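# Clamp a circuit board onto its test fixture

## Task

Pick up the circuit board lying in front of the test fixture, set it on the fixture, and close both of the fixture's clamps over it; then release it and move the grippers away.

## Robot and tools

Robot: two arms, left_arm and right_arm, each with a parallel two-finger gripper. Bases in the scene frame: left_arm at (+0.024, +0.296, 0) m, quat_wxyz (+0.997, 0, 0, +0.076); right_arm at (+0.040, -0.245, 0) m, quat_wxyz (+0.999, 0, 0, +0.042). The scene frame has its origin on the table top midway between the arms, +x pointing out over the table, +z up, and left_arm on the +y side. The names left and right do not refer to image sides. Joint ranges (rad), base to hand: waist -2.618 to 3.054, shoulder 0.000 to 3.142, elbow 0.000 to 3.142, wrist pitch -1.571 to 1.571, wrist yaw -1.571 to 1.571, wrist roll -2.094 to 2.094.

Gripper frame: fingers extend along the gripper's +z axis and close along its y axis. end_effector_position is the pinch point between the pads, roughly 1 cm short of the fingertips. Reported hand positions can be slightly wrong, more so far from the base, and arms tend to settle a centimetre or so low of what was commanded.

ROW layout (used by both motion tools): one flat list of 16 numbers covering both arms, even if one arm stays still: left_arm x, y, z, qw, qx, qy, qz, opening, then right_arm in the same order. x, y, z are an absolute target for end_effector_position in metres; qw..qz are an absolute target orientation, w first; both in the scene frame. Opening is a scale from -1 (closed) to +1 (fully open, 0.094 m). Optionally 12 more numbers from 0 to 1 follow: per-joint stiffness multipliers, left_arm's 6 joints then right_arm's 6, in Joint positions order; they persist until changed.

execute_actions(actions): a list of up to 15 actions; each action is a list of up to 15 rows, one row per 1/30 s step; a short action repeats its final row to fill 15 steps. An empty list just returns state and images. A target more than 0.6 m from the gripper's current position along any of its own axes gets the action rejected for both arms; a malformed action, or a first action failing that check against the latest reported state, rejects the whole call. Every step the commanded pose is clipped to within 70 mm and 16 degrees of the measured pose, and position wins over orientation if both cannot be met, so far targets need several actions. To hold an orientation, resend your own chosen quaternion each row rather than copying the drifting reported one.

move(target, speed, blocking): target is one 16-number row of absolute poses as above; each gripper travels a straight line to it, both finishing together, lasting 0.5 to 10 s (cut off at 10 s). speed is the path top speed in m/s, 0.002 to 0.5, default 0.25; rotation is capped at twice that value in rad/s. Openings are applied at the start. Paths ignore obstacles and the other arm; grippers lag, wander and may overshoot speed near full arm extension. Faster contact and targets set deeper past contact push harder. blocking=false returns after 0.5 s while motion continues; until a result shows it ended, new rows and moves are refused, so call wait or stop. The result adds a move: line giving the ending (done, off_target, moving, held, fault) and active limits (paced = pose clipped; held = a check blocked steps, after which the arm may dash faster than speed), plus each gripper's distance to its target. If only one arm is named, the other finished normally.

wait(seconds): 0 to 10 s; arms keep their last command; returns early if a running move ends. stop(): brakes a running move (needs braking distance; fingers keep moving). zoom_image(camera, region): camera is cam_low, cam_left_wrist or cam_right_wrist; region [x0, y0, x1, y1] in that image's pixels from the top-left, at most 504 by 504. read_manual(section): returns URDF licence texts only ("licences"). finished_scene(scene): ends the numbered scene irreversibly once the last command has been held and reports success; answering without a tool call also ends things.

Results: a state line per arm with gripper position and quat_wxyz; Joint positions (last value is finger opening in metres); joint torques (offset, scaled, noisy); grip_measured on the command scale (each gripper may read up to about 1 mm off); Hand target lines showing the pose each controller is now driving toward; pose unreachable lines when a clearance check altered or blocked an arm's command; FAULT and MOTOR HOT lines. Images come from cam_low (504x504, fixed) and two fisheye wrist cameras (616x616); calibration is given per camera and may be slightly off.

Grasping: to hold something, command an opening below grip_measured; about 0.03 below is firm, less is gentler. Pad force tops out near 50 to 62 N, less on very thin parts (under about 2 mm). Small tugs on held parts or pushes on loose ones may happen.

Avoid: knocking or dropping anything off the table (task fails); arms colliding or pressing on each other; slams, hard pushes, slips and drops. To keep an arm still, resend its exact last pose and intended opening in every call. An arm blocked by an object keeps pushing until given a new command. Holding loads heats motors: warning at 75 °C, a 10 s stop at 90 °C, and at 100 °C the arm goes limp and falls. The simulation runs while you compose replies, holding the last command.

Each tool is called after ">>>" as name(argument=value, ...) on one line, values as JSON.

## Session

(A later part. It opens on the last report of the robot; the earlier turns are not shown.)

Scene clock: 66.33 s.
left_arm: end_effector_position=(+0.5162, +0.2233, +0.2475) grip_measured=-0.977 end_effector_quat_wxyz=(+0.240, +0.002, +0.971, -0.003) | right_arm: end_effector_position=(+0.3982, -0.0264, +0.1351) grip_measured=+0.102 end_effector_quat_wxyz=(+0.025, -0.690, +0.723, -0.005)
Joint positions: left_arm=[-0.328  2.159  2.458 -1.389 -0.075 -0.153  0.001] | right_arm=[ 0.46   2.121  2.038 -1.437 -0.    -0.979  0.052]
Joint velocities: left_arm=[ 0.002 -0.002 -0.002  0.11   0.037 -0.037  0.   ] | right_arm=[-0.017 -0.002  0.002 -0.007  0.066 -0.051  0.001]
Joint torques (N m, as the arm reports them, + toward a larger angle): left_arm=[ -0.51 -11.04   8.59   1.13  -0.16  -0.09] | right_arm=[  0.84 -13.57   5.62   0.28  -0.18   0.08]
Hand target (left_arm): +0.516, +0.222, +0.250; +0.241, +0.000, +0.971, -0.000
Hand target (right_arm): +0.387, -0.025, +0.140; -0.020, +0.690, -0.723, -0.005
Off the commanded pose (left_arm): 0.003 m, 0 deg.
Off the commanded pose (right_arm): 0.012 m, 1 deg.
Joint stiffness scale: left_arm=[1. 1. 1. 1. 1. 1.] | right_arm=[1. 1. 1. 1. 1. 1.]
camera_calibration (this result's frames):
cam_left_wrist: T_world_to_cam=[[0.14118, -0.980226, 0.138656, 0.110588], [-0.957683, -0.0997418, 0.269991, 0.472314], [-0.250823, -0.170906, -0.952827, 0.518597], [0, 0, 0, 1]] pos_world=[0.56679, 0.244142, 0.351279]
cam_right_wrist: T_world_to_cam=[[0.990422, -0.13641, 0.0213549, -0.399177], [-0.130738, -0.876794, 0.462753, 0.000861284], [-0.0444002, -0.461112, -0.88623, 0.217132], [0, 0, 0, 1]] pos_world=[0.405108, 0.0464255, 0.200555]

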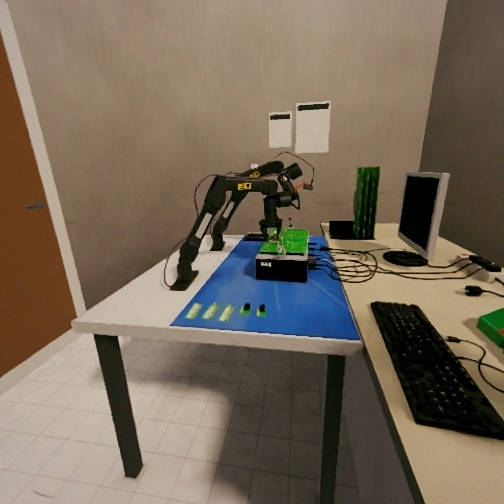

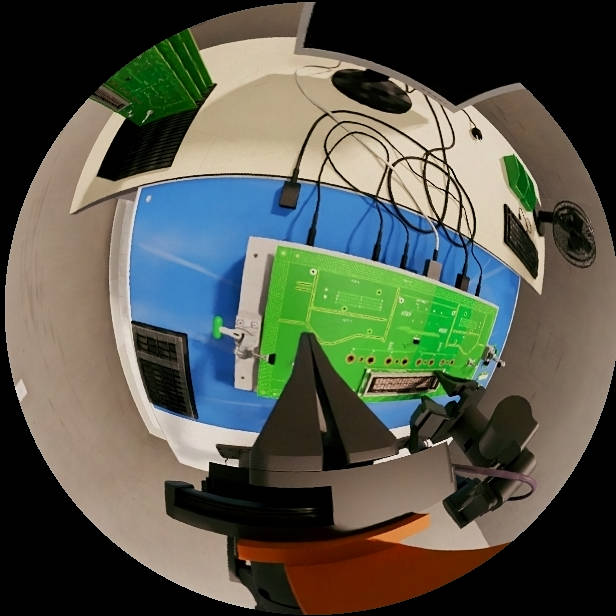

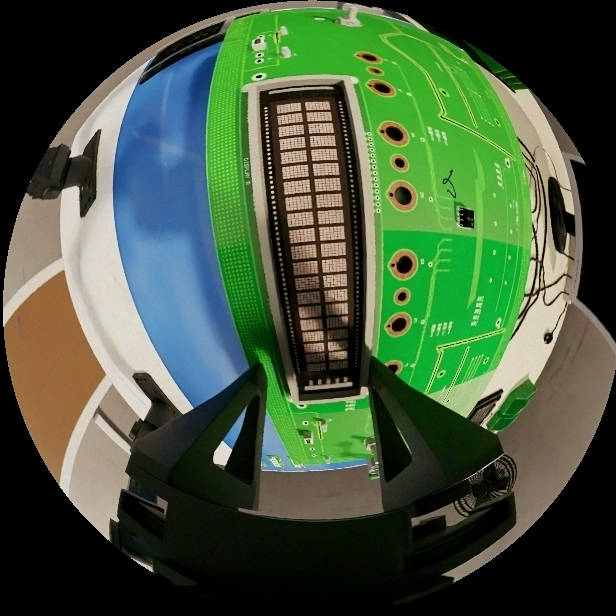

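>>> execute_actions(actions=[[[0.50,0.25,0.26,0.24,0,0.97,0,0.2,0.398,-0.026,0.14,-0.025,0.69,-0.723,0,0.5]],[[0.48,0.28,0.27,0.24,0,0.97,0,0.2,0.39,-0.03,0.18,-0.04,0.69,-0.723,0,0.5]]])

>>> move(target=[0.42,0.40,0.26,0.354,0.646,-0.496,0.461,0.2,0.31,-0.2,0.26,-0.12,0,-0.99,0,0.2], speed=0.3)

Scene clock: 67.77 s.
left_arm: end_effector_position=(+0.4822, +0.2829, +0.2700) grip_measured=+0.198 end_effector_quat_wxyz=(+0.240, -0.009, +0.971, +0.002) | right_arm: end_effector_position=(+0.3923, -0.0293, +0.1737) grip_measured=+0.498 end_effector_quat_wxyz=(+0.036, -0.690, +0.723, -0.006)
Joint positions: left_arm=[-0.194  1.988  2.289 -1.389 -0.027 -0.053  0.056] | right_arm=[ 0.46   2.104  2.168 -1.561 -0.003 -0.979  0.07 ]
Joint velocities: left_arm=[ 0.002  0.002 -0.071 -0.022 -0.081 -0.007  0.001] | right_arm=[ 0.017 -0.017 -0.002 -0.095  0.037 -0.022  0.001]
Joint torques (N m, as the arm reports them, + toward a larger angle): left_arm=[ -0.38 -11.44   5.13   1.37  -0.01   0.13] | right_arm=[ -0.4  -11.8    8.13   0.51  -0.15  -0.03]
Hand target (left_arm): +0.480, +0.280, +0.270; +0.240, -0.000, +0.971, -0.001
Hand target (right_arm): +0.390, -0.030, +0.180; -0.040, +0.690, -0.723, +0.000
Off the commanded pose (left_arm): 0.004 m, 1 deg.
Off the commanded pose (right_arm): 0.007 m, 1 deg.
Joint stiffness scale: left_arm=[1. 1. 1. 1. 1. 1.] | right_arm=[1. 1. 1. 1. 1. 1.]
joint sent to its limit (right arm) — the command would take joint 4 (wrist pitch) past its lower limit, so that joint was sent only as far as its limit.
camera_calibration (this result's frames):
cam_left_wrist: T_world_to_cam=[[0.164696, -0.977064, 0.134985, 0.159481], [-0.954767, -0.123573, 0.270461, 0.444809], [-0.247577, -0.173423, -0.953221, 0.540969], [0, 0, 0, 1]] pos_world=[0.532354, 0.304606, 0.373832]
cam_right_wrist: T_world_to_cam=[[0.989921, -0.136645, 0.037201, -0.397113], [-0.138763, -0.883404, 0.447595, -0.0148007], [-0.0282984, -0.448246, -0.893462, 0.245096], [0, 0, 0, 1]] pos_world=[0.397992, 0.0425246, 0.240381]

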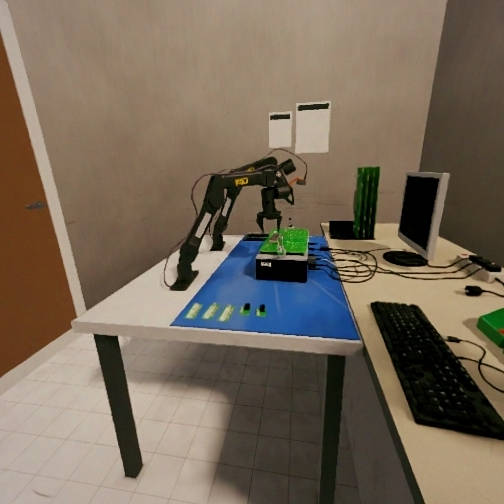

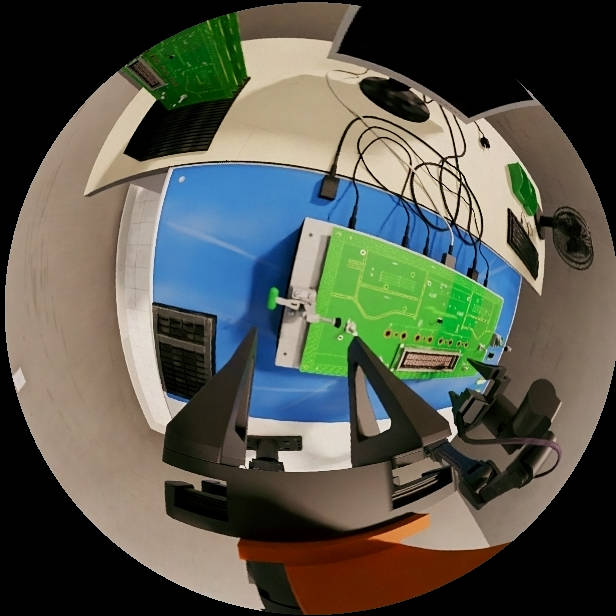

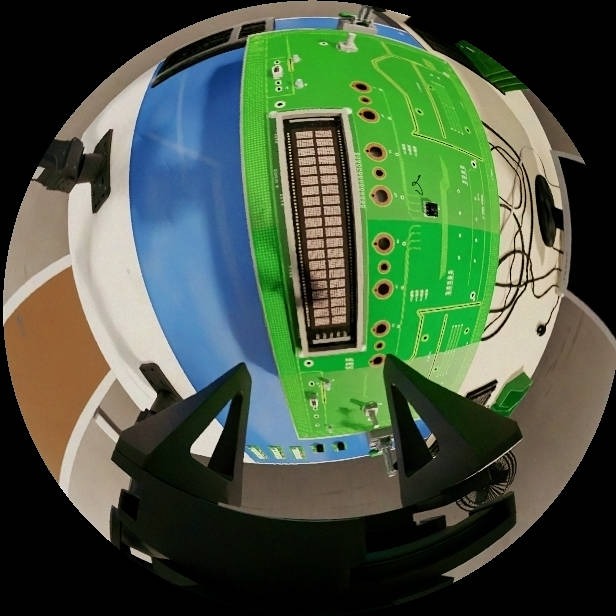

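Scene clock: 72.43 s.
left_arm: end_effector_position=(+0.4264, +0.4031, +0.2576) grip_measured=+0.198 end_effector_quat_wxyz=(+0.208, +0.704, -0.433, +0.522) | right_arm: end_effector_position=(+0.3150, -0.1940, +0.2586) grip_measured=+0.202 end_effector_quat_wxyz=(+0.124, -0.008, +0.992, +0.008)
Joint positions: left_arm=[ 0.514  2.055  1.977 -1.559  1.194 -1.328  0.056] | right_arm=[ 0.114  1.48   1.727 -1.57   0.03   0.179  0.056]
Joint velocities: left_arm=[-0.002  0.002 -0.012 -0.066  0.081 -0.007 -0.   ] | right_arm=[-0.007 -0.007 -0.012 -0.022  0.022 -0.022  0.001]
Joint torques (N m, as the arm reports them, + toward a larger angle): left_arm=[  0.69 -12.69   4.8    0.22   0.79  -0.07] | right_arm=[-0.69 -7.07  5.17  0.83  0.13  0.08]
Hand target (left_arm): +0.422, +0.402, +0.264; +0.217, +0.706, -0.420, +0.528
Hand target (right_arm): +0.309, -0.199, +0.260; +0.126, +0.001, +0.992, +0.004
Off the commanded pose (left_arm): 0.007 m, 21 deg; orientation clipped at the last step of the last action.
Off the commanded pose (right_arm): 0.008 m, 1 deg.
Joint stiffness scale: left_arm=[1. 1. 1. 1. 1. 1.] | right_arm=[1. 1. 1. 1. 1. 1.]
joint sent to its limit (left arm) — the command would take joint 4 (wrist pitch) past its lower limit, so that joint was sent only as far as its limit.
joint sent to its limit (right arm) — the command would take joint 4 (wrist pitch) past its lower limit, so that joint was sent only as far as its limit.
move: off_target (left_arm); limits=paced
camera_calibration (this result's frames):
cam_left_wrist: T_world_to_cam=[[0.767593, 0.640933, -0.0022893, -0.586113], [-0.23529, 0.285106, 0.929168, -0.231529], [0.596188, -0.712684, 0.36965, 0.0529629], [0, 0, 0, 1]] pos_world=[0.363844, 0.479415, 0.19421]
cam_right_wrist: T_world_to_cam=[[-0.0653215, -0.996411, -0.053843, -0.157074], [-0.963457, 0.0489302, 0.263357, 0.279273], [-0.259777, 0.0690782, -0.963195, 0.436261], [0, 0, 0, 1]] pos_world=[0.372138, -0.200311, 0.338198]

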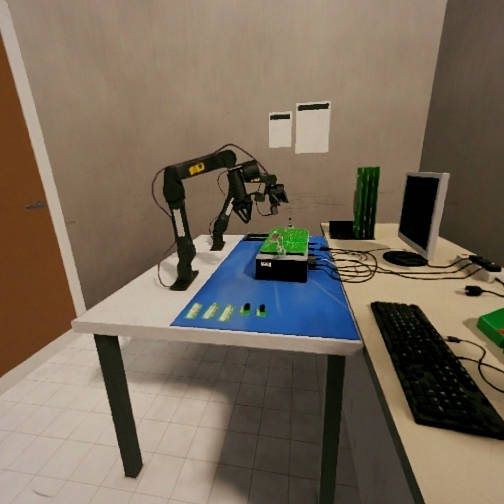

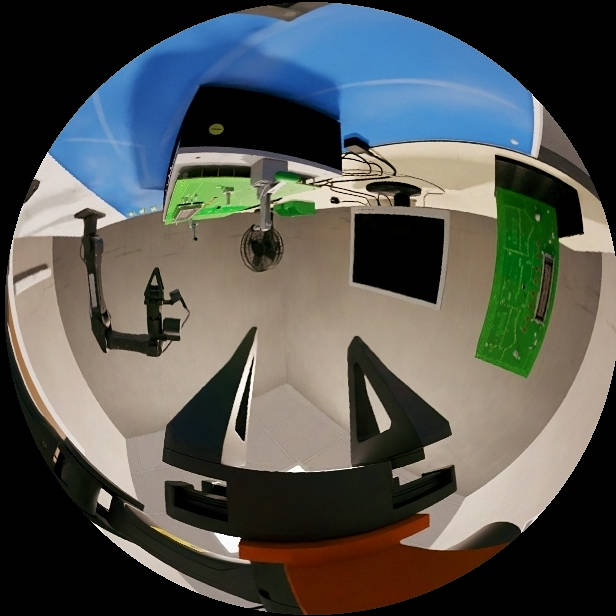

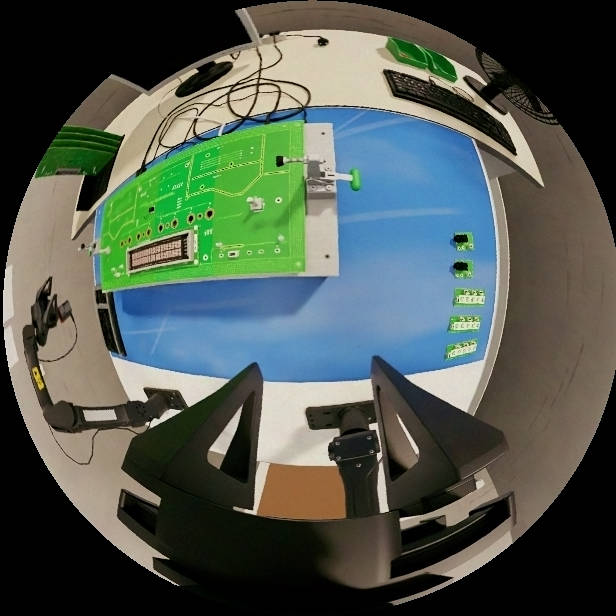

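>>> move(target=[0.445,0.385,0.165,0.325,0.675,-0.455,0.482,0.2,0.36,-0.33,0.2,-0.342,0.659,0.479,0.47,0.2], speed=0.3)

>>> move(target=[0.460,0.354,0.152,0.325,0.675,-0.455,0.482,0.2,0.436,-0.293,0.15,-0.342,0.659,0.479,0.47,0.2], speed=0.15)

Scene clock: 77.07 s.
left_arm: end_effector_position=(+0.4467, +0.3902, +0.1704) grip_measured=+0.198 end_effector_quat_wxyz=(+0.279, +0.693, -0.444, +0.495) | right_arm: end_effector_position=(+0.3586, -0.3276, +0.2013) grip_measured=+0.202 end_effector_quat_wxyz=(-0.220, +0.715, +0.453, +0.485)
Joint positions: left_arm=[ 0.456  2.274  1.956 -1.559  1.19  -1.185  0.056] | right_arm=[-0.843  1.842  1.488 -1.57  -1.091  1.036  0.056]
Joint velocities: left_arm=[-0.007 -0.012 -0.002 -0.007 -0.037  0.037 -0.001] | right_arm=[ 0.002  0.002 -0.002 -0.066 -0.051  0.051 -0.001]
Joint torques (N m, as the arm reports them, + toward a larger angle): left_arm=[ -0.75 -11.79   4.95  -0.13   0.61   0.11] | right_arm=[-0.73 -7.43  5.03 -0.22 -0.78  0.1 ]
Hand target (left_arm): +0.445, +0.384, +0.165; +0.294, +0.693, -0.439, +0.491
Hand target (right_arm): +0.359, -0.328, +0.199; -0.233, +0.719, +0.434, +0.491
Off the commanded pose (left_arm): 0.008 m, 6 deg.
Off the commanded pose (right_arm): 0.003 m, 16 deg; orientation clipped at the last step of the last action.
Joint stiffness scale: left_arm=[1. 1. 1. 1. 1. 1.] | right_arm=[1. 1. 1. 1. 1. 1.]
joint sent to its limit (left arm) — the command would take joint 4 (wrist pitch) past its lower limit, so that joint was sent only as far as its limit.
joint sent to its limit (right arm) — the command would take joint 4 (wrist pitch) past its lower limit, so that joint was sent only as far as its limit.
move: off_target (left_arm, right_arm); limits=paced
camera_calibration (this result's frames):
cam_left_wrist: T_world_to_cam=[[0.828813, 0.548644, -0.10981, -0.566677], [-0.122327, 0.369185, 0.92127, -0.223899], [0.54599, -0.750128, 0.373099, 0.100345], [0, 0, 0, 1]] pos_world=[0.387493, 0.468835, 0.106606]
cam_right_wrist: T_world_to_cam=[[-0.838128, 0.542871, -0.053223, 0.490774], [-0.0806815, -0.0268778, 0.996377, -0.146037], [0.539474, 0.839386, 0.0663267, 0.160086], [0, 0, 0, 1]] pos_world=[0.313186, -0.404726, 0.161011]

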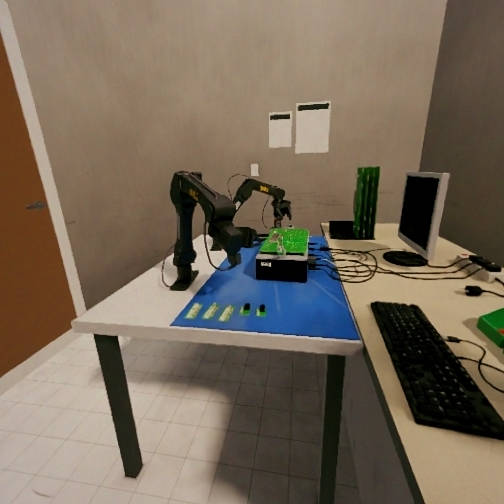

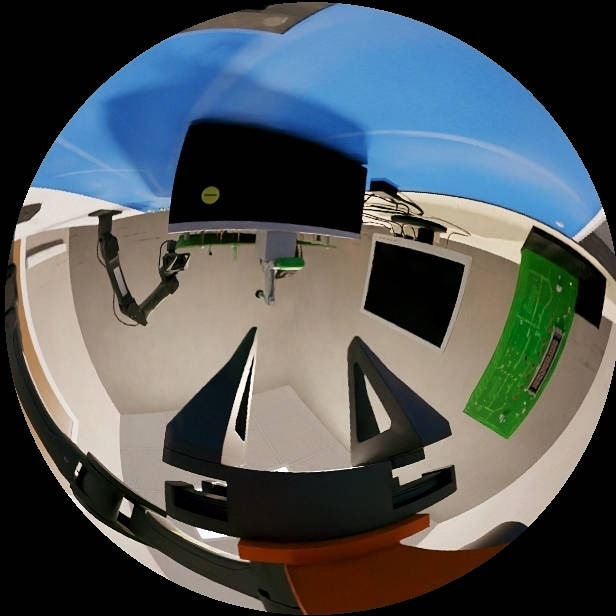

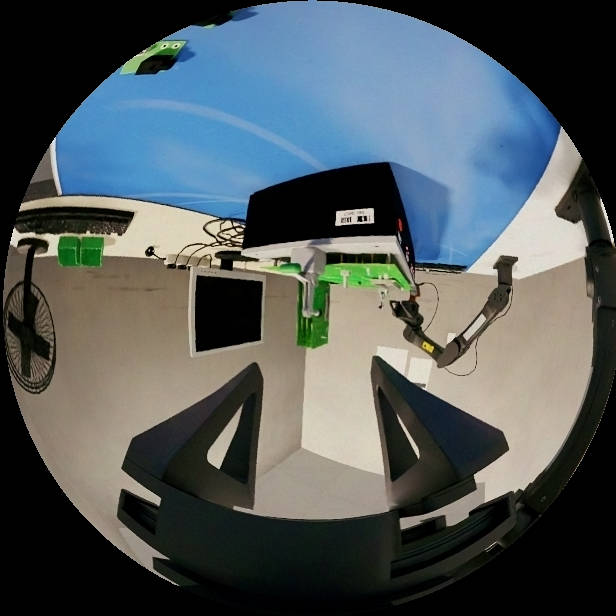

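Scene clock: 78.47 s.
left_arm: end_effector_position=(+0.4558, +0.3555, +0.1473) grip_measured=+0.198 end_effector_quat_wxyz=(+0.323, +0.681, -0.455, +0.474) | right_arm: end_effector_position=(+0.4308, -0.2931, +0.1455) grip_measured=+0.202 end_effector_quat_wxyz=(-0.319, +0.672, +0.479, +0.466)
Joint positions: left_arm=[ 0.372  2.337  1.956 -1.559  1.196 -1.185  0.056] | right_arm=[-0.637  2.212  1.741 -1.572 -1.152  1.042  0.056]
Joint velocities: left_arm=[ 0.002 -0.012  0.007  0.051 -0.066  0.007  0.   ] | right_arm=[ 0.007  0.002  0.012  0.022  0.022 -0.051  0.001]
Joint torques (N m, as the arm reports them, + toward a larger angle): left_arm=[ -0.52 -12.21   7.84  -0.22   0.74   0.05] | right_arm=[  0.19 -10.84   7.68  -0.37  -0.77   0.08]
Hand target (left_arm): +0.460, +0.354, +0.152; +0.324, +0.676, -0.454, +0.481
Hand target (right_arm): +0.436, -0.293, +0.149; -0.321, +0.671, +0.472, +0.473
Off the commanded pose (left_arm): 0.006 m, 1 deg.
Off the commanded pose (right_arm): 0.007 m, 3 deg.
Joint stiffness scale: left_arm=[1. 1. 1. 1. 1. 1.] | right_arm=[1. 1. 1. 1. 1. 1.]
joint sent to its limit (right arm) — the command would take joint 4 (wrist pitch) past its lower limit, so that joint was sent only as far as its limit.
move: off_target (right_arm)
camera_calibration (this result's frames):
cam_left_wrist: T_world_to_cam=[[0.863651, 0.47385, -0.171965, -0.537841], [-0.0444839, 0.411451, 0.910346, -0.237592], [0.502123, -0.778572, 0.376429, 0.107605], [0, 0, 0, 1]] pos_world=[0.399907, 0.436391, 0.0832951]
cam_right_wrist: T_world_to_cam=[[-0.921405, 0.383854, 0.0605652, 0.502286], [0.00136018, -0.152667, 0.988277, -0.154685], [0.3886, 0.910686, 0.140146, 0.171032], [0, 0, 0, 1]] pos_world=[0.396556, -0.372176, 0.0984809]

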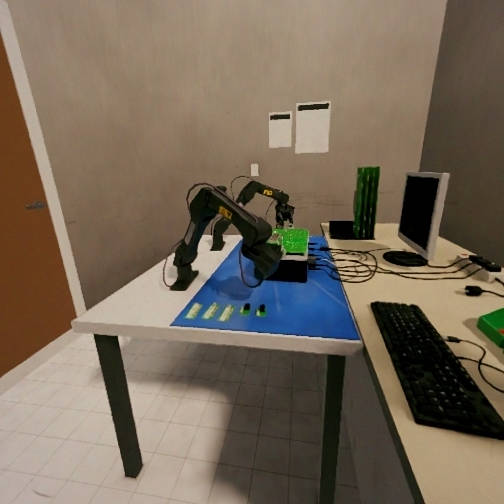

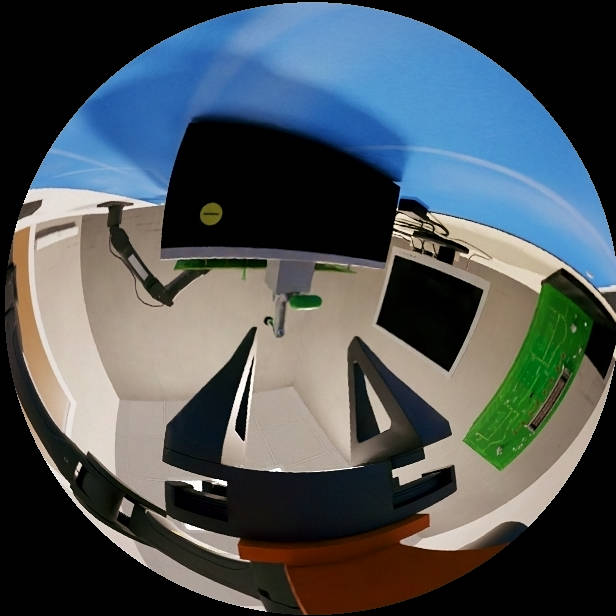

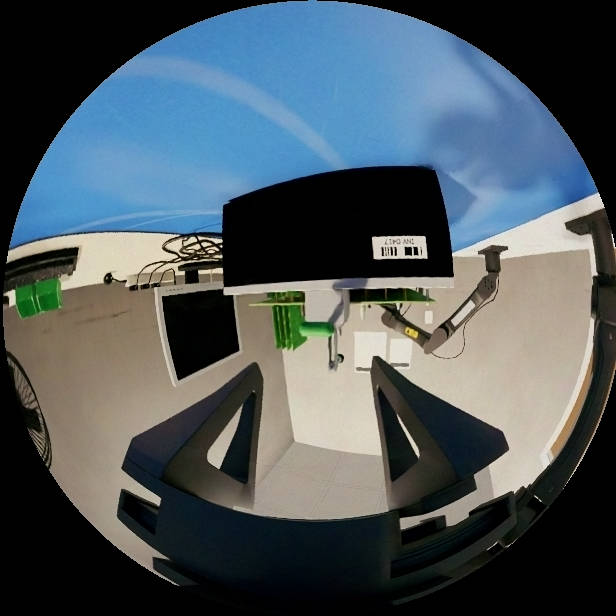

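>>> move(target=[0.478,0.309,0.141,0.34,0.66,-0.476,0.471,0.2,0.456,-0.238,0.136,-0.354,0.646,0.496,0.461,0.2], speed=0.06)

Scene clock: 79.93 s.
left_arm: end_effector_position=(+0.4754, +0.3112, +0.1444) grip_measured=+0.198 end_effector_quat_wxyz=(+0.333, +0.660, -0.485, +0.467) | right_arm: end_effector_position=(+0.4507, -0.2390, +0.1346) grip_measured=+0.202 end_effector_quat_wxyz=(-0.351, +0.648, +0.502, +0.453)
Joint positions: left_arm=[ 0.257  2.337  1.956 -1.435  1.211 -1.296  0.056] | right_arm=[-0.488  2.24   1.741 -1.46  -1.189  1.155  0.056]
Joint velocities: left_arm=[ 0.002 -0.002  0.017  0.007  0.007 -0.066  0.   ] | right_arm=[-0.002 -0.002  0.007 -0.007 -0.022  0.037  0.001]
Joint torques (N m, as the arm reports them, + toward a larger angle): left_arm=[ -0.38 -12.21   5.62   0.18   0.78  -0.1 ] | right_arm=[  0.41 -10.87   7.23  -0.13  -0.76   0.08]
Hand target (left_arm): +0.477, +0.309, +0.141; +0.341, +0.660, -0.477, +0.470
Hand target (right_arm): +0.456, -0.238, +0.136; -0.353, +0.646, +0.496, +0.460
Off the commanded pose (left_arm): 0.005 m, 1 deg.
Off the commanded pose (right_arm): 0.006 m, 1 deg.
Joint stiffness scale: left_arm=[1. 1. 1. 1. 1. 1.] | right_arm=[1. 1. 1. 1. 1. 1.]
move: done
camera_calibration (this result's frames):
cam_left_wrist: T_world_to_cam=[[0.899141, 0.41073, -0.15115, -0.534499], [-0.0323249, 0.406741, 0.912971, -0.220613], [0.436463, -0.816004, 0.378994, 0.106888], [0, 0, 0, 1]] pos_world=[0.426806, 0.396488, 0.0801135]
cam_right_wrist: T_world_to_cam=[[-0.952285, 0.294973, 0.0783864, 0.49086], [0.026995, -0.174419, 0.984301, -0.151923], [0.304014, 0.939451, 0.158134, 0.158181], [0, 0, 0, 1]] pos_world=[0.423451, -0.319892, 0.0860477]

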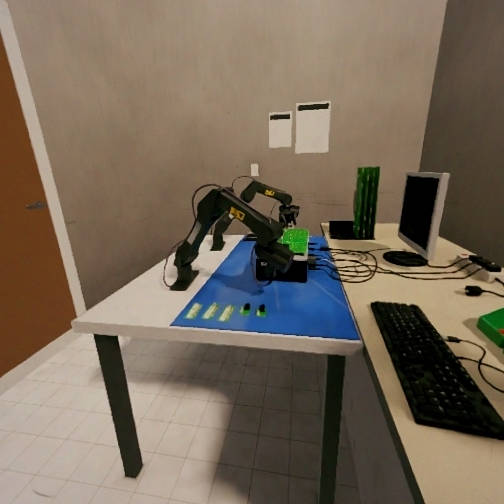

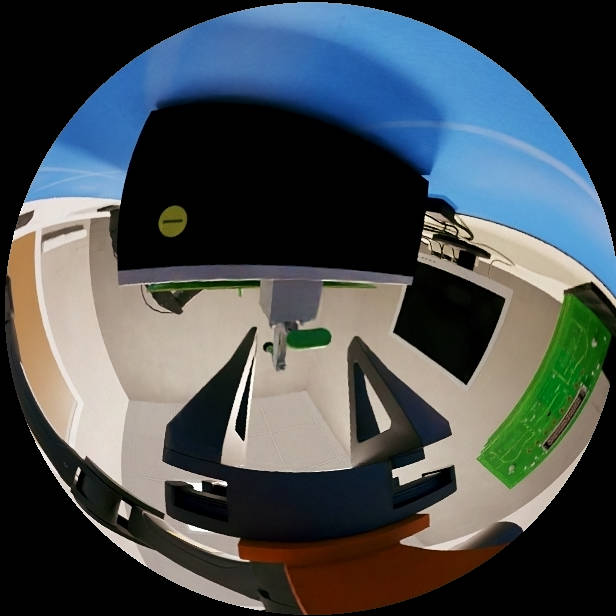

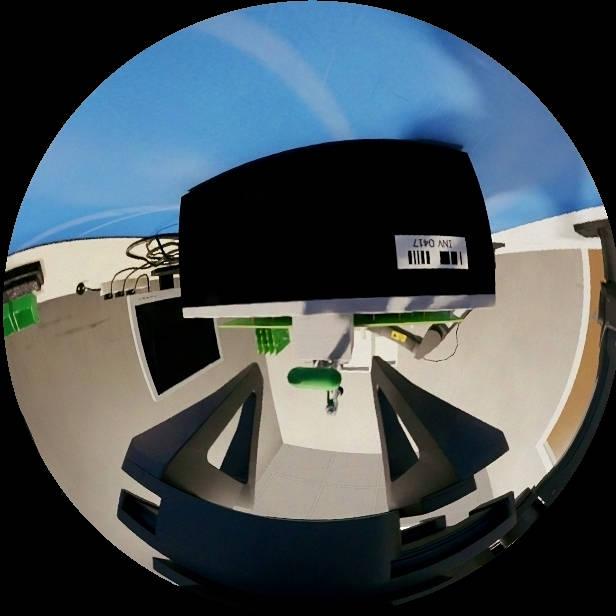

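>>> execute_actions(actions=[[[0.478,0.307,0.133,0.34,0.66,-0.476,0.471,0.0,0.456,-0.236,0.133,-0.354,0.646,0.496,0.461,0.0]],[[0.478,0.307,0.133,0.34,0.66,-0.476,0.471,-0.35,0.456,-0.236,0.133,-0.354,0.646,0.496,0.461,-0.35]],[[0.478,0.307,0.133,0.34,0.66,-0.476,0.471,-0.56,0.456,-0.236,0.133,-0.354,0.646,0.496,0.461,-0.56]]])

Scene clock: 81.50 s.
left_arm: end_effector_position=(+0.4765, +0.3111, +0.1378) grip_measured=-0.508 end_effector_quat_wxyz=(+0.334, +0.663, -0.480, +0.467) | right_arm: end_effector_position=(+0.4514, -0.2391, +0.1337) grip_measured=-0.514 end_effector_quat_wxyz=(-0.351, +0.651, +0.500, +0.451)
Joint positions: left_arm=[ 0.256  2.337  1.929 -1.393  1.214 -1.321  0.023] | right_arm=[-0.487  2.24   1.739 -1.451 -1.189  1.169  0.023]
Joint velocities: left_arm=[-0.007  0.002 -0.012 -0.022 -0.051 -0.022 -0.   ] | right_arm=[-0.007  0.012 -0.002 -0.022 -0.007 -0.081 -0.   ]
Joint torques (N m, as the arm reports them, + toward a larger angle): left_arm=[ -0.7  -12.42   4.99   0.33   0.75  -0.05] | right_arm=[  0.67 -11.05   5.99   0.03  -0.84   0.06]
Hand target (left_arm): +0.478, +0.307, +0.133; +0.340, +0.660, -0.476, +0.471
Hand target (right_arm): +0.456, -0.236, +0.133; -0.354, +0.646, +0.496, +0.460
Off the commanded pose (left_arm): 0.007 m, 1 deg.
Off the commanded pose (right_arm): 0.006 m, 1 deg.
Joint stiffness scale: left_arm=[1. 1. 1. 1. 1. 1.] | right_arm=[1. 1. 1. 1. 1. 1.]
camera_calibration (this result's frames):
cam_left_wrist: T_world_to_cam=[[0.894514, 0.417802, -0.159018, -0.535376], [-0.0296646, 0.410404, 0.911421, -0.216713], [0.446055, -0.810562, 0.379506, 0.102482], [0, 0, 0, 1]] pos_world=[0.42676, 0.395689, 0.07349]
cam_right_wrist: T_world_to_cam=[[-0.950626, 0.298625, 0.0844565, 0.490904], [0.0326606, -0.174363, 0.98414, -0.153621], [0.308614, 0.938308, 0.156001, 0.156078], [0, 0, 0, 1]] pos_world=[0.423516, -0.31983, 0.0853767]

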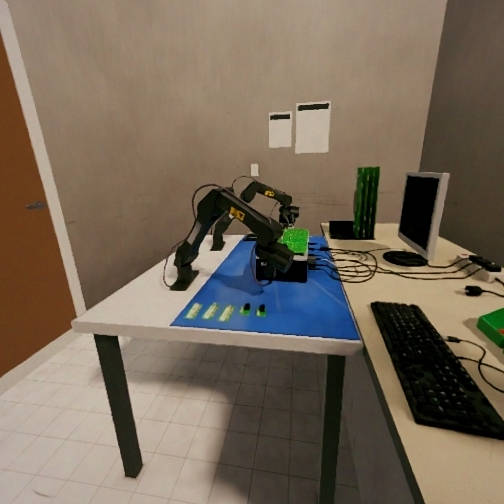

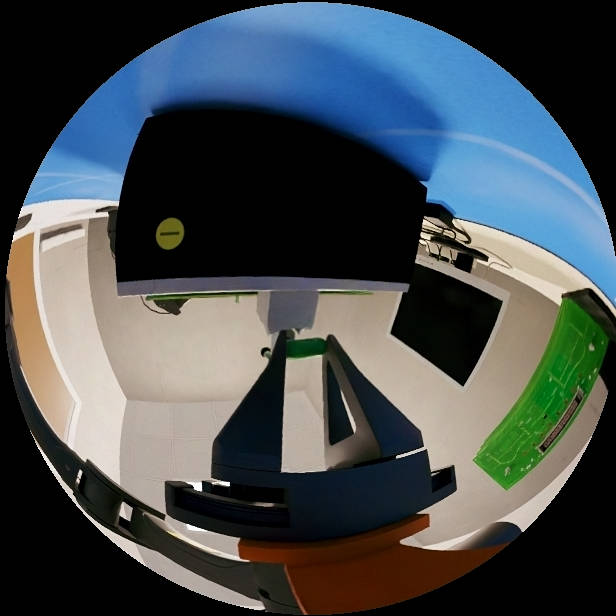

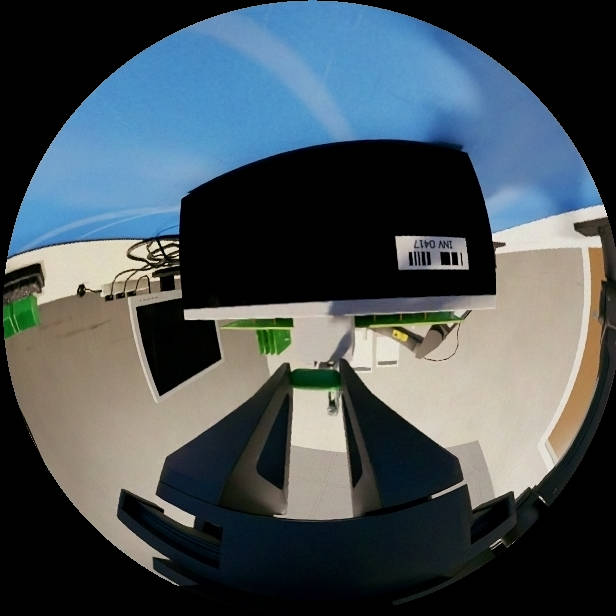

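Lift along the arc.

>>> execute_actions(actions=[[[0.477,0.312,0.155,0.34,0.66,-0.476,0.471,-0.58,0.452,-0.240,0.151,-0.354,0.646,0.496,0.461,-0.58]],[[0.477,0.310,0.172,0.34,0.66,-0.476,0.471,-0.58,0.452,-0.238,0.168,-0.354,0.646,0.496,0.461,-0.58]],[[0.477,0.303,0.188,0.34,0.66,-0.476,0.471,-0.58,0.452,-0.231,0.184,-0.354,0.646,0.496,0.461,-0.58]],[[0.476,0.292,0.20,0.34,0.66,-0.476,0.471,-0.58,0.453,-0.22,0.196,-0.354,0.646,0.496,0.461,-0.58]]])

Scene clock: 83.57 s.
left_arm: end_effector_position=(+0.4764, +0.3118, +0.1599) grip_measured=-0.508 end_effector_quat_wxyz=(+0.305, +0.676, -0.506, +0.441) | right_arm: end_effector_position=(+0.4513, -0.2399, +0.1557) grip_measured=-0.514 end_effector_quat_wxyz=(-0.326, +0.662, +0.523, +0.426)
Joint positions: left_arm=[ 0.243  2.292  2.004 -1.437  1.126 -1.363  0.023] | right_arm=[-0.474  2.184  1.801 -1.477 -1.112  1.234  0.023]
Joint velocities: left_arm=[ 0.002 -0.002  0.017  0.007 -0.066 -0.11   0.   ] | right_arm=[-0.002  0.012  0.007  0.022 -0.037  0.007 -0.   ]
Joint torques (N m, as the arm reports them, + toward a larger angle): left_arm=[ -1.95 -16.33   8.21  -0.32   1.71  -0.54] | right_arm=[  2.34 -15.36   8.26  -0.65  -1.71   0.32]
Hand target (left_arm): +0.476, +0.294, +0.199; +0.338, +0.661, -0.477, +0.470
Hand target (right_arm): +0.453, -0.222, +0.194; -0.352, +0.647, +0.497, +0.460
Off the commanded pose (left_arm): 0.045 m, 7 deg.
Off the commanded pose (right_arm): 0.045 m, 6 deg.
Joint stiffness scale: left_arm=[1. 1. 1. 1. 1. 1.] | right_arm=[1. 1. 1. 1. 1. 1.]
camera_calibration (this result's frames):
cam_left_wrist: T_world_to_cam=[[0.89996, 0.419294, -0.119437, -0.541398], [-0.0236997, 0.3206, 0.946918, -0.217574], [0.435328, -0.849357, 0.298464, 0.124868], [0, 0, 0, 1]] pos_world=[0.427721, 0.402817, 0.104093]
cam_right_wrist: T_world_to_cam=[[-0.954468, 0.292419, 0.0590045, 0.493458], [0.0348415, -0.0871655, 0.995584, -0.157181], [0.29627, 0.95231, 0.0730084, 0.17534], [0, 0, 0, 1]] pos_world=[0.424518, -0.324975, 0.11457]

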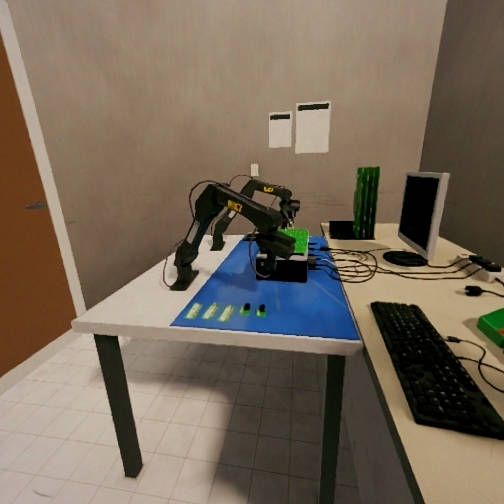

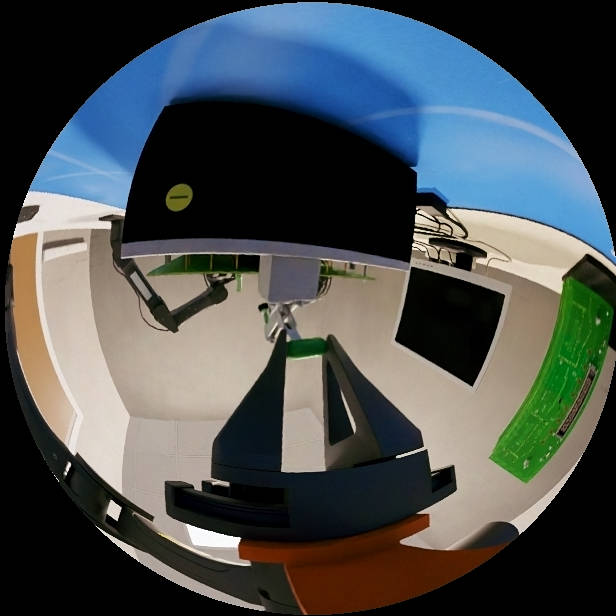

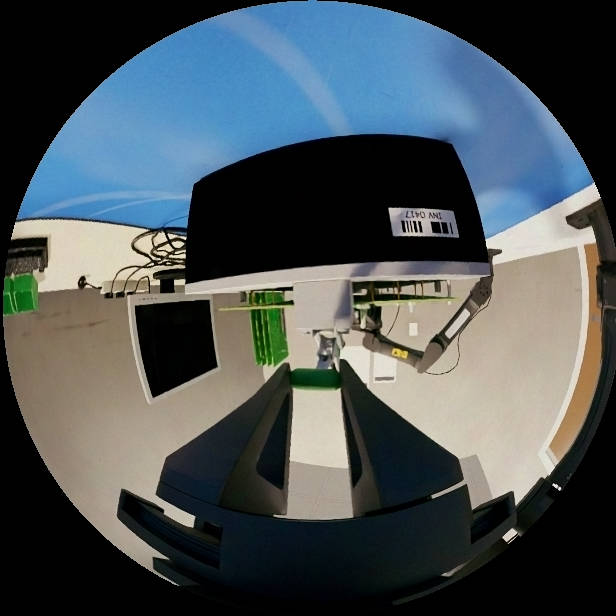

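>>> execute_actions(actions=[[[0.476,0.290,0.212,0.36,0.645,-0.46,0.49,-0.54,0.453,-0.218,0.208,-0.374,0.63,0.48,0.48,-0.545]],[[0.476,0.282,0.222,0.36,0.645,-0.46,0.49,-0.54,0.453,-0.21,0.218,-0.374,0.63,0.48,0.48,-0.545]],[[0.476,0.27,0.225,0.36,0.645,-0.46,0.49,-0.54,0.453,-0.198,0.221,-0.374,0.63,0.48,0.48,-0.545]]])

Scene clock: 85.17 s.
left_arm: end_effector_position=(+0.4758, +0.2988, +0.1847) grip_measured=-0.508 end_effector_quat_wxyz=(+0.315, +0.675, -0.493, +0.449) | right_arm: end_effector_position=(+0.4525, -0.2205, +0.1858) grip_measured=-0.514 end_effector_quat_wxyz=(-0.340, +0.651, +0.512, +0.444)
Joint positions: left_arm=[ 0.221  2.243  2.004 -1.437  1.159 -1.437  0.023] | right_arm=[-0.438  2.139  1.816 -1.498 -1.175  1.288  0.023]
Joint velocities: left_arm=[ 0.007  0.012  0.007  0.051  0.037  0.022 -0.001] | right_arm=[ 0.002 -0.017  0.012  0.037  0.007 -0.037  0.   ]
Joint torques (N m, as the arm reports them, + toward a larger angle): left_arm=[ -3.16 -15.55   7.09  -0.03   2.05  -0.55] | right_arm=[  2.85 -14.42   6.86  -0.31  -1.88   0.34]
Hand target (left_arm): +0.475, +0.273, +0.224; +0.361, +0.647, -0.464, +0.486
Hand target (right_arm): +0.453, -0.200, +0.220; -0.375, +0.631, +0.483, +0.478
Off the commanded pose (left_arm): 0.050 m, 9 deg.
Off the commanded pose (right_arm): 0.042 m, 7 deg.
Joint stiffness scale: left_arm=[1. 1. 1. 1. 1. 1.] | right_arm=[1. 1. 1. 1. 1. 1.]
camera_calibration (this result's frames):
cam_left_wrist: T_world_to_cam=[[0.893806, 0.426252, -0.139358, -0.527939], [-0.0220198, 0.352092, 0.935706, -0.245088], [0.447913, -0.833271, 0.324088, 0.0911623], [0, 0, 0, 1]] pos_world=[0.425645, 0.387291, 0.126213]
cam_right_wrist: T_world_to_cam=[[-0.954531, 0.290882, 0.0652483, 0.485667], [0.0245305, -0.14149, 0.989636, -0.191743], [0.2971, 0.946239, 0.127921, 0.142385], [0, 0, 0, 1]] pos_world=[0.425985, -0.303132, 0.139853]

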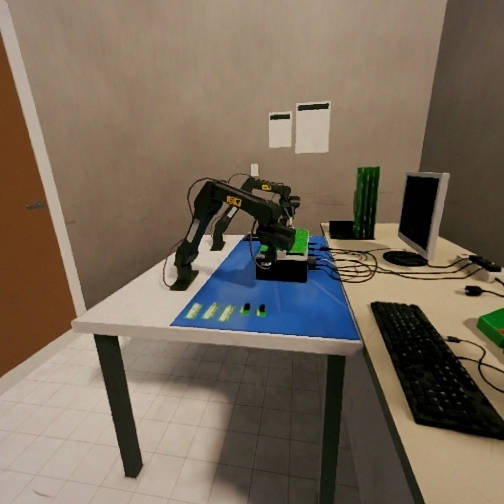

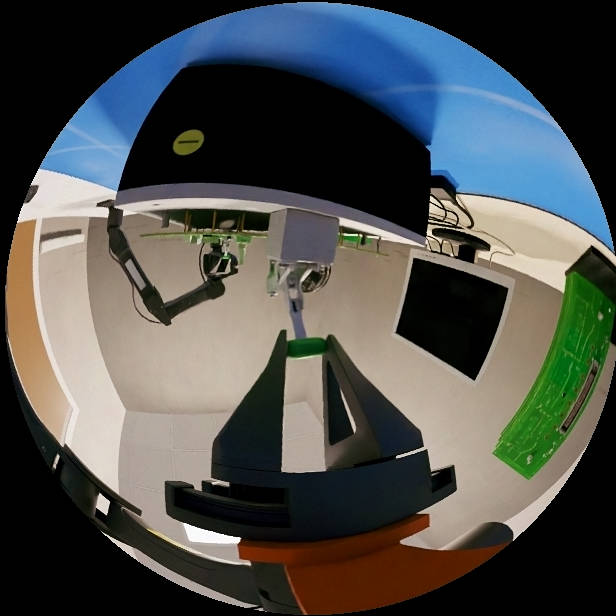

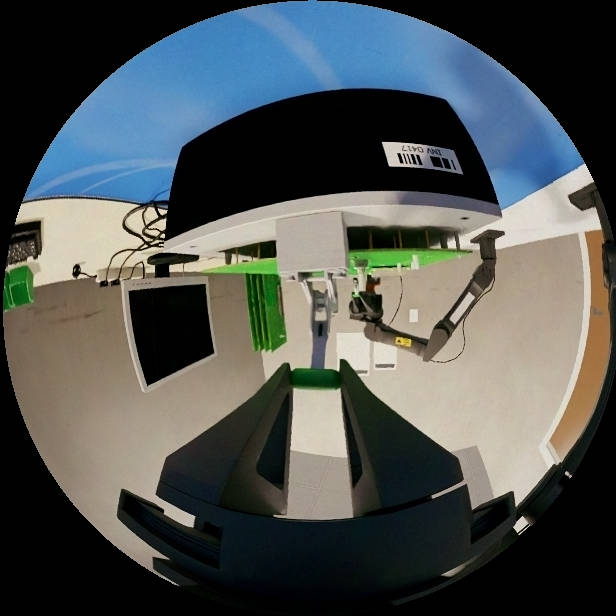

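>>> execute_actions(actions=[[[0.475,0.255,0.222,0.36,0.645,-0.46,0.49,-0.58,0.454,-0.183,0.215,-0.374,0.63,0.48,0.48,-0.58]],[[0.475,0.24,0.215,0.37,0.635,-0.48,0.478,-0.58,0.454,-0.168,0.21,-0.385,0.62,0.50,0.465,-0.58]],[[0.474,0.225,0.21,0.38,0.625,-0.50,0.465,-0.58,0.455,-0.153,0.205,-0.395,0.605,0.52,0.455,-0.58]]])

Scene clock: 86.77 s.
left_arm: end_effector_position=(+0.4747, +0.2730, +0.1961) grip_measured=-0.508 end_effector_quat_wxyz=(+0.325, +0.661, -0.499, +0.456) | right_arm: end_effector_position=(+0.4535, -0.2015, +0.1922) grip_measured=-0.514 end_effector_quat_wxyz=(-0.340, +0.647, +0.519, +0.443)
Joint positions: left_arm=[ 0.169  2.195  1.953 -1.373  1.189 -1.497  0.023] | right_arm=[-0.39   2.097  1.783 -1.421 -1.18   1.372  0.023]
Joint velocities: left_arm=[-0.012  0.002 -0.012 -0.007  0.022  0.037  0.   ] | right_arm=[ 0.002  0.002 -0.007 -0.022 -0.037 -0.007 -0.   ]
Joint torques (N m, as the arm reports them, + toward a larger angle): left_arm=[ -7.67 -11.62   7.01   0.15   1.55  -0.17] | right_arm=[ 8.58 -9.53  7.64 -0.07 -1.72  0.02]
Hand target (left_arm): +0.471, +0.228, +0.210; +0.379, +0.628, -0.499, +0.462
Hand target (right_arm): +0.452, -0.157, +0.205; -0.392, +0.609, +0.519, +0.454
Off the commanded pose (left_arm): 0.050 m, 8 deg.
Off the commanded pose (right_arm): 0.050 m, 8 deg.
Joint stiffness scale: left_arm=[1. 1. 1. 1. 1. 1.] | right_arm=[1. 1. 1. 1. 1. 1.]
camera_calibration (this result's frames):
cam_left_wrist: T_world_to_cam=[[0.906998, 0.398835, -0.135223, -0.513922], [-0.026994, 0.37549, 0.926433, -0.24889], [0.420268, -0.836623, 0.351335, 0.0751301], [0, 0, 0, 1]] pos_world=[0.427833, 0.361281, 0.13469]
cam_right_wrist: T_world_to_cam=[[-0.959165, 0.27712, 0.0566267, 0.481668], [0.0189761, -0.136705, 0.99043, -0.192061], [0.282209, 0.951061, 0.125864, 0.131398], [0, 0, 0, 1]] pos_world=[0.428562, -0.284703, 0.14641]

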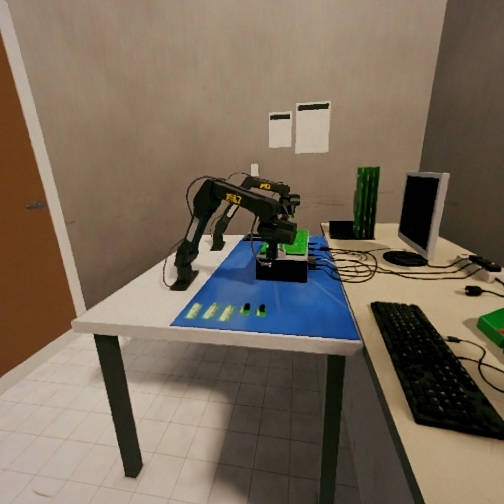

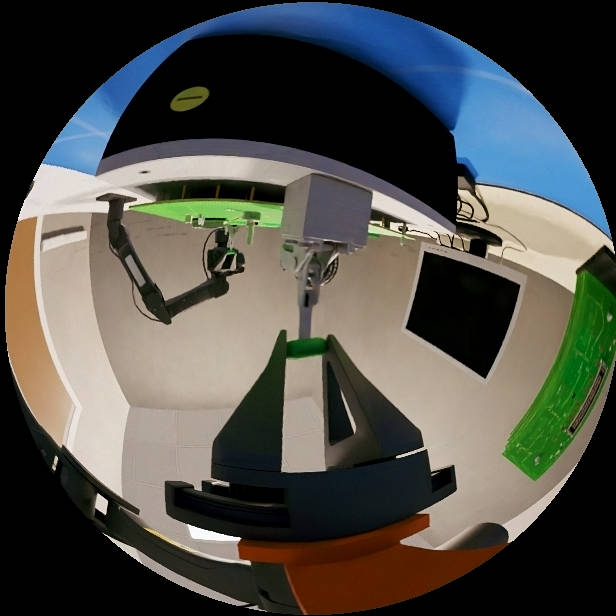

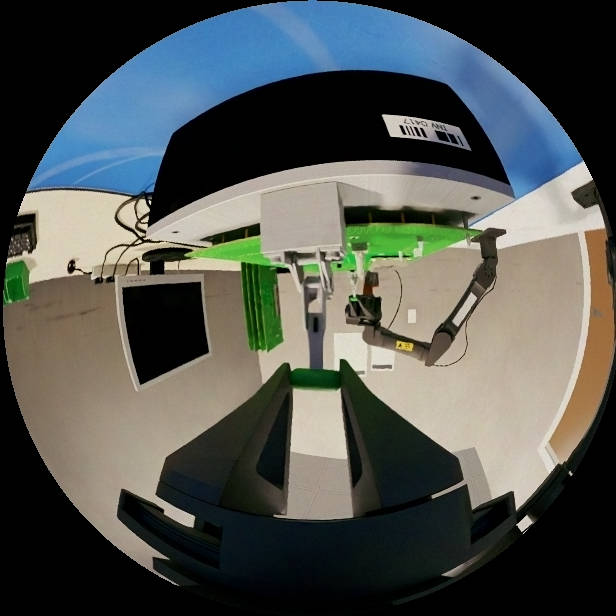

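>>> execute_actions(actions=[[[0.474,0.215,0.203,0.38,0.62,-0.51,0.458,-0.58,0.455,-0.145,0.2,-0.395,0.605,0.52,0.455,-0.58]],[[0.474,0.206,0.20,0.385,0.615,-0.52,0.45,-0.58,0.455,-0.138,0.196,-0.395,0.60,0.53,0.448,-0.58]]])

Scene clock: 87.80 s.
left_arm: end_effector_position=(+0.4743, +0.2650, +0.1963) grip_measured=-0.505 end_effector_quat_wxyz=(+0.326, +0.654, -0.510, +0.454) | right_arm: end_effector_position=(+0.4541, -0.1932, +0.1922) grip_measured=-0.513 end_effector_quat_wxyz=(-0.343, +0.641, +0.526, +0.441)
Joint positions: left_arm=[ 0.151  2.195  1.956 -1.373  1.186 -1.486  0.023] | right_arm=[-0.369  2.097  1.783 -1.41  -1.181  1.381  0.023]
Joint velocities: left_arm=[ 0.007 -0.002 -0.027 -0.022  0.037  0.037  0.   ] | right_arm=[ 0.017  0.002 -0.017  0.022 -0.066  0.022  0.001]
Joint torques (N m, as the arm reports them, + toward a larger angle): left_arm=[ -9.9  -10.19   6.85   0.2    1.38  -0.1 ] | right_arm=[10.04 -9.46  5.    0.34 -1.56  0.11]
Hand target (left_arm): +0.469, +0.210, +0.200; +0.384, +0.619, -0.519, +0.448
Hand target (right_arm): +0.450, -0.142, +0.196; -0.396, +0.602, +0.532, +0.445
Off the commanded pose (left_arm): 0.059 m, 8 deg.
Off the commanded pose (right_arm): 0.055 m, 8 deg.
Joint stiffness scale: left_arm=[1. 1. 1. 1. 1. 1.] | right_arm=[1. 1. 1. 1. 1. 1.]
camera_calibration (this result's frames):
cam_left_wrist: T_world_to_cam=[[0.917063, 0.379201, -0.123297, -0.512329], [-0.0282373, 0.370199, 0.928523, -0.244466], [0.397742, -0.848033, 0.350203, 0.0824648], [0, 0, 0, 1]] pos_world=[0.430135, 0.35471, 0.134944]
cam_right_wrist: T_world_to_cam=[[-0.964081, 0.260205, 0.0533087, 0.479457], [0.0179604, -0.13638, 0.990494, -0.190426], [0.265002, 0.955873, 0.126808, 0.131888], [0, 0, 0, 1]] pos_world=[0.430705, -0.276795, 0.146332]

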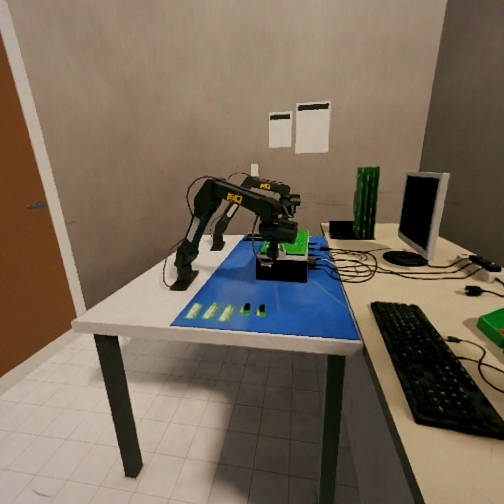

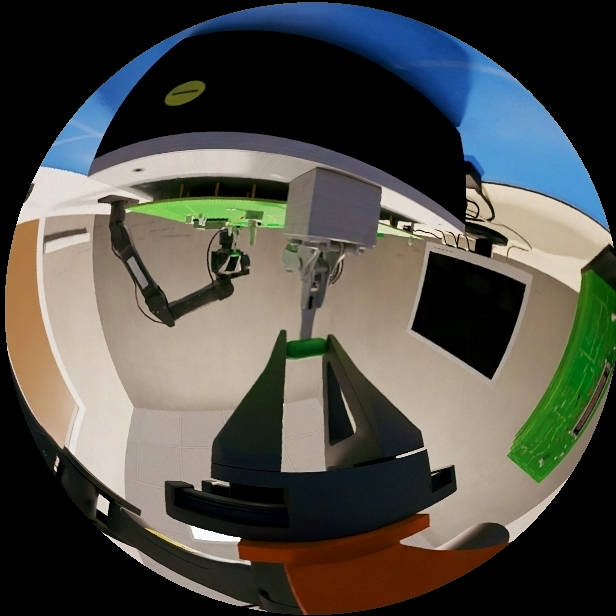

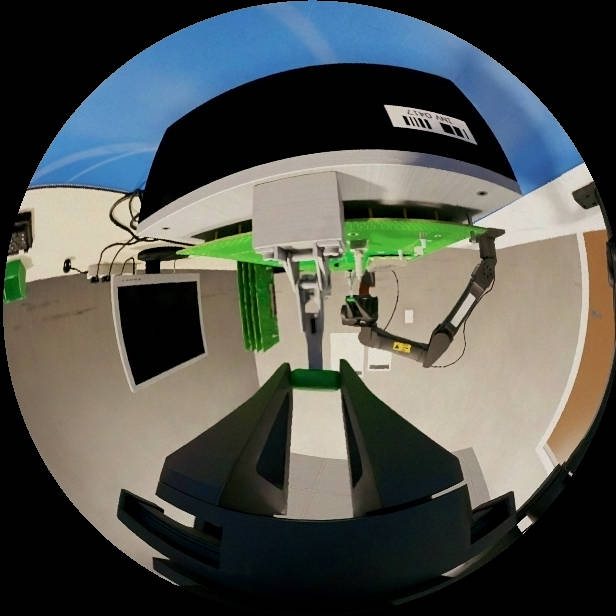

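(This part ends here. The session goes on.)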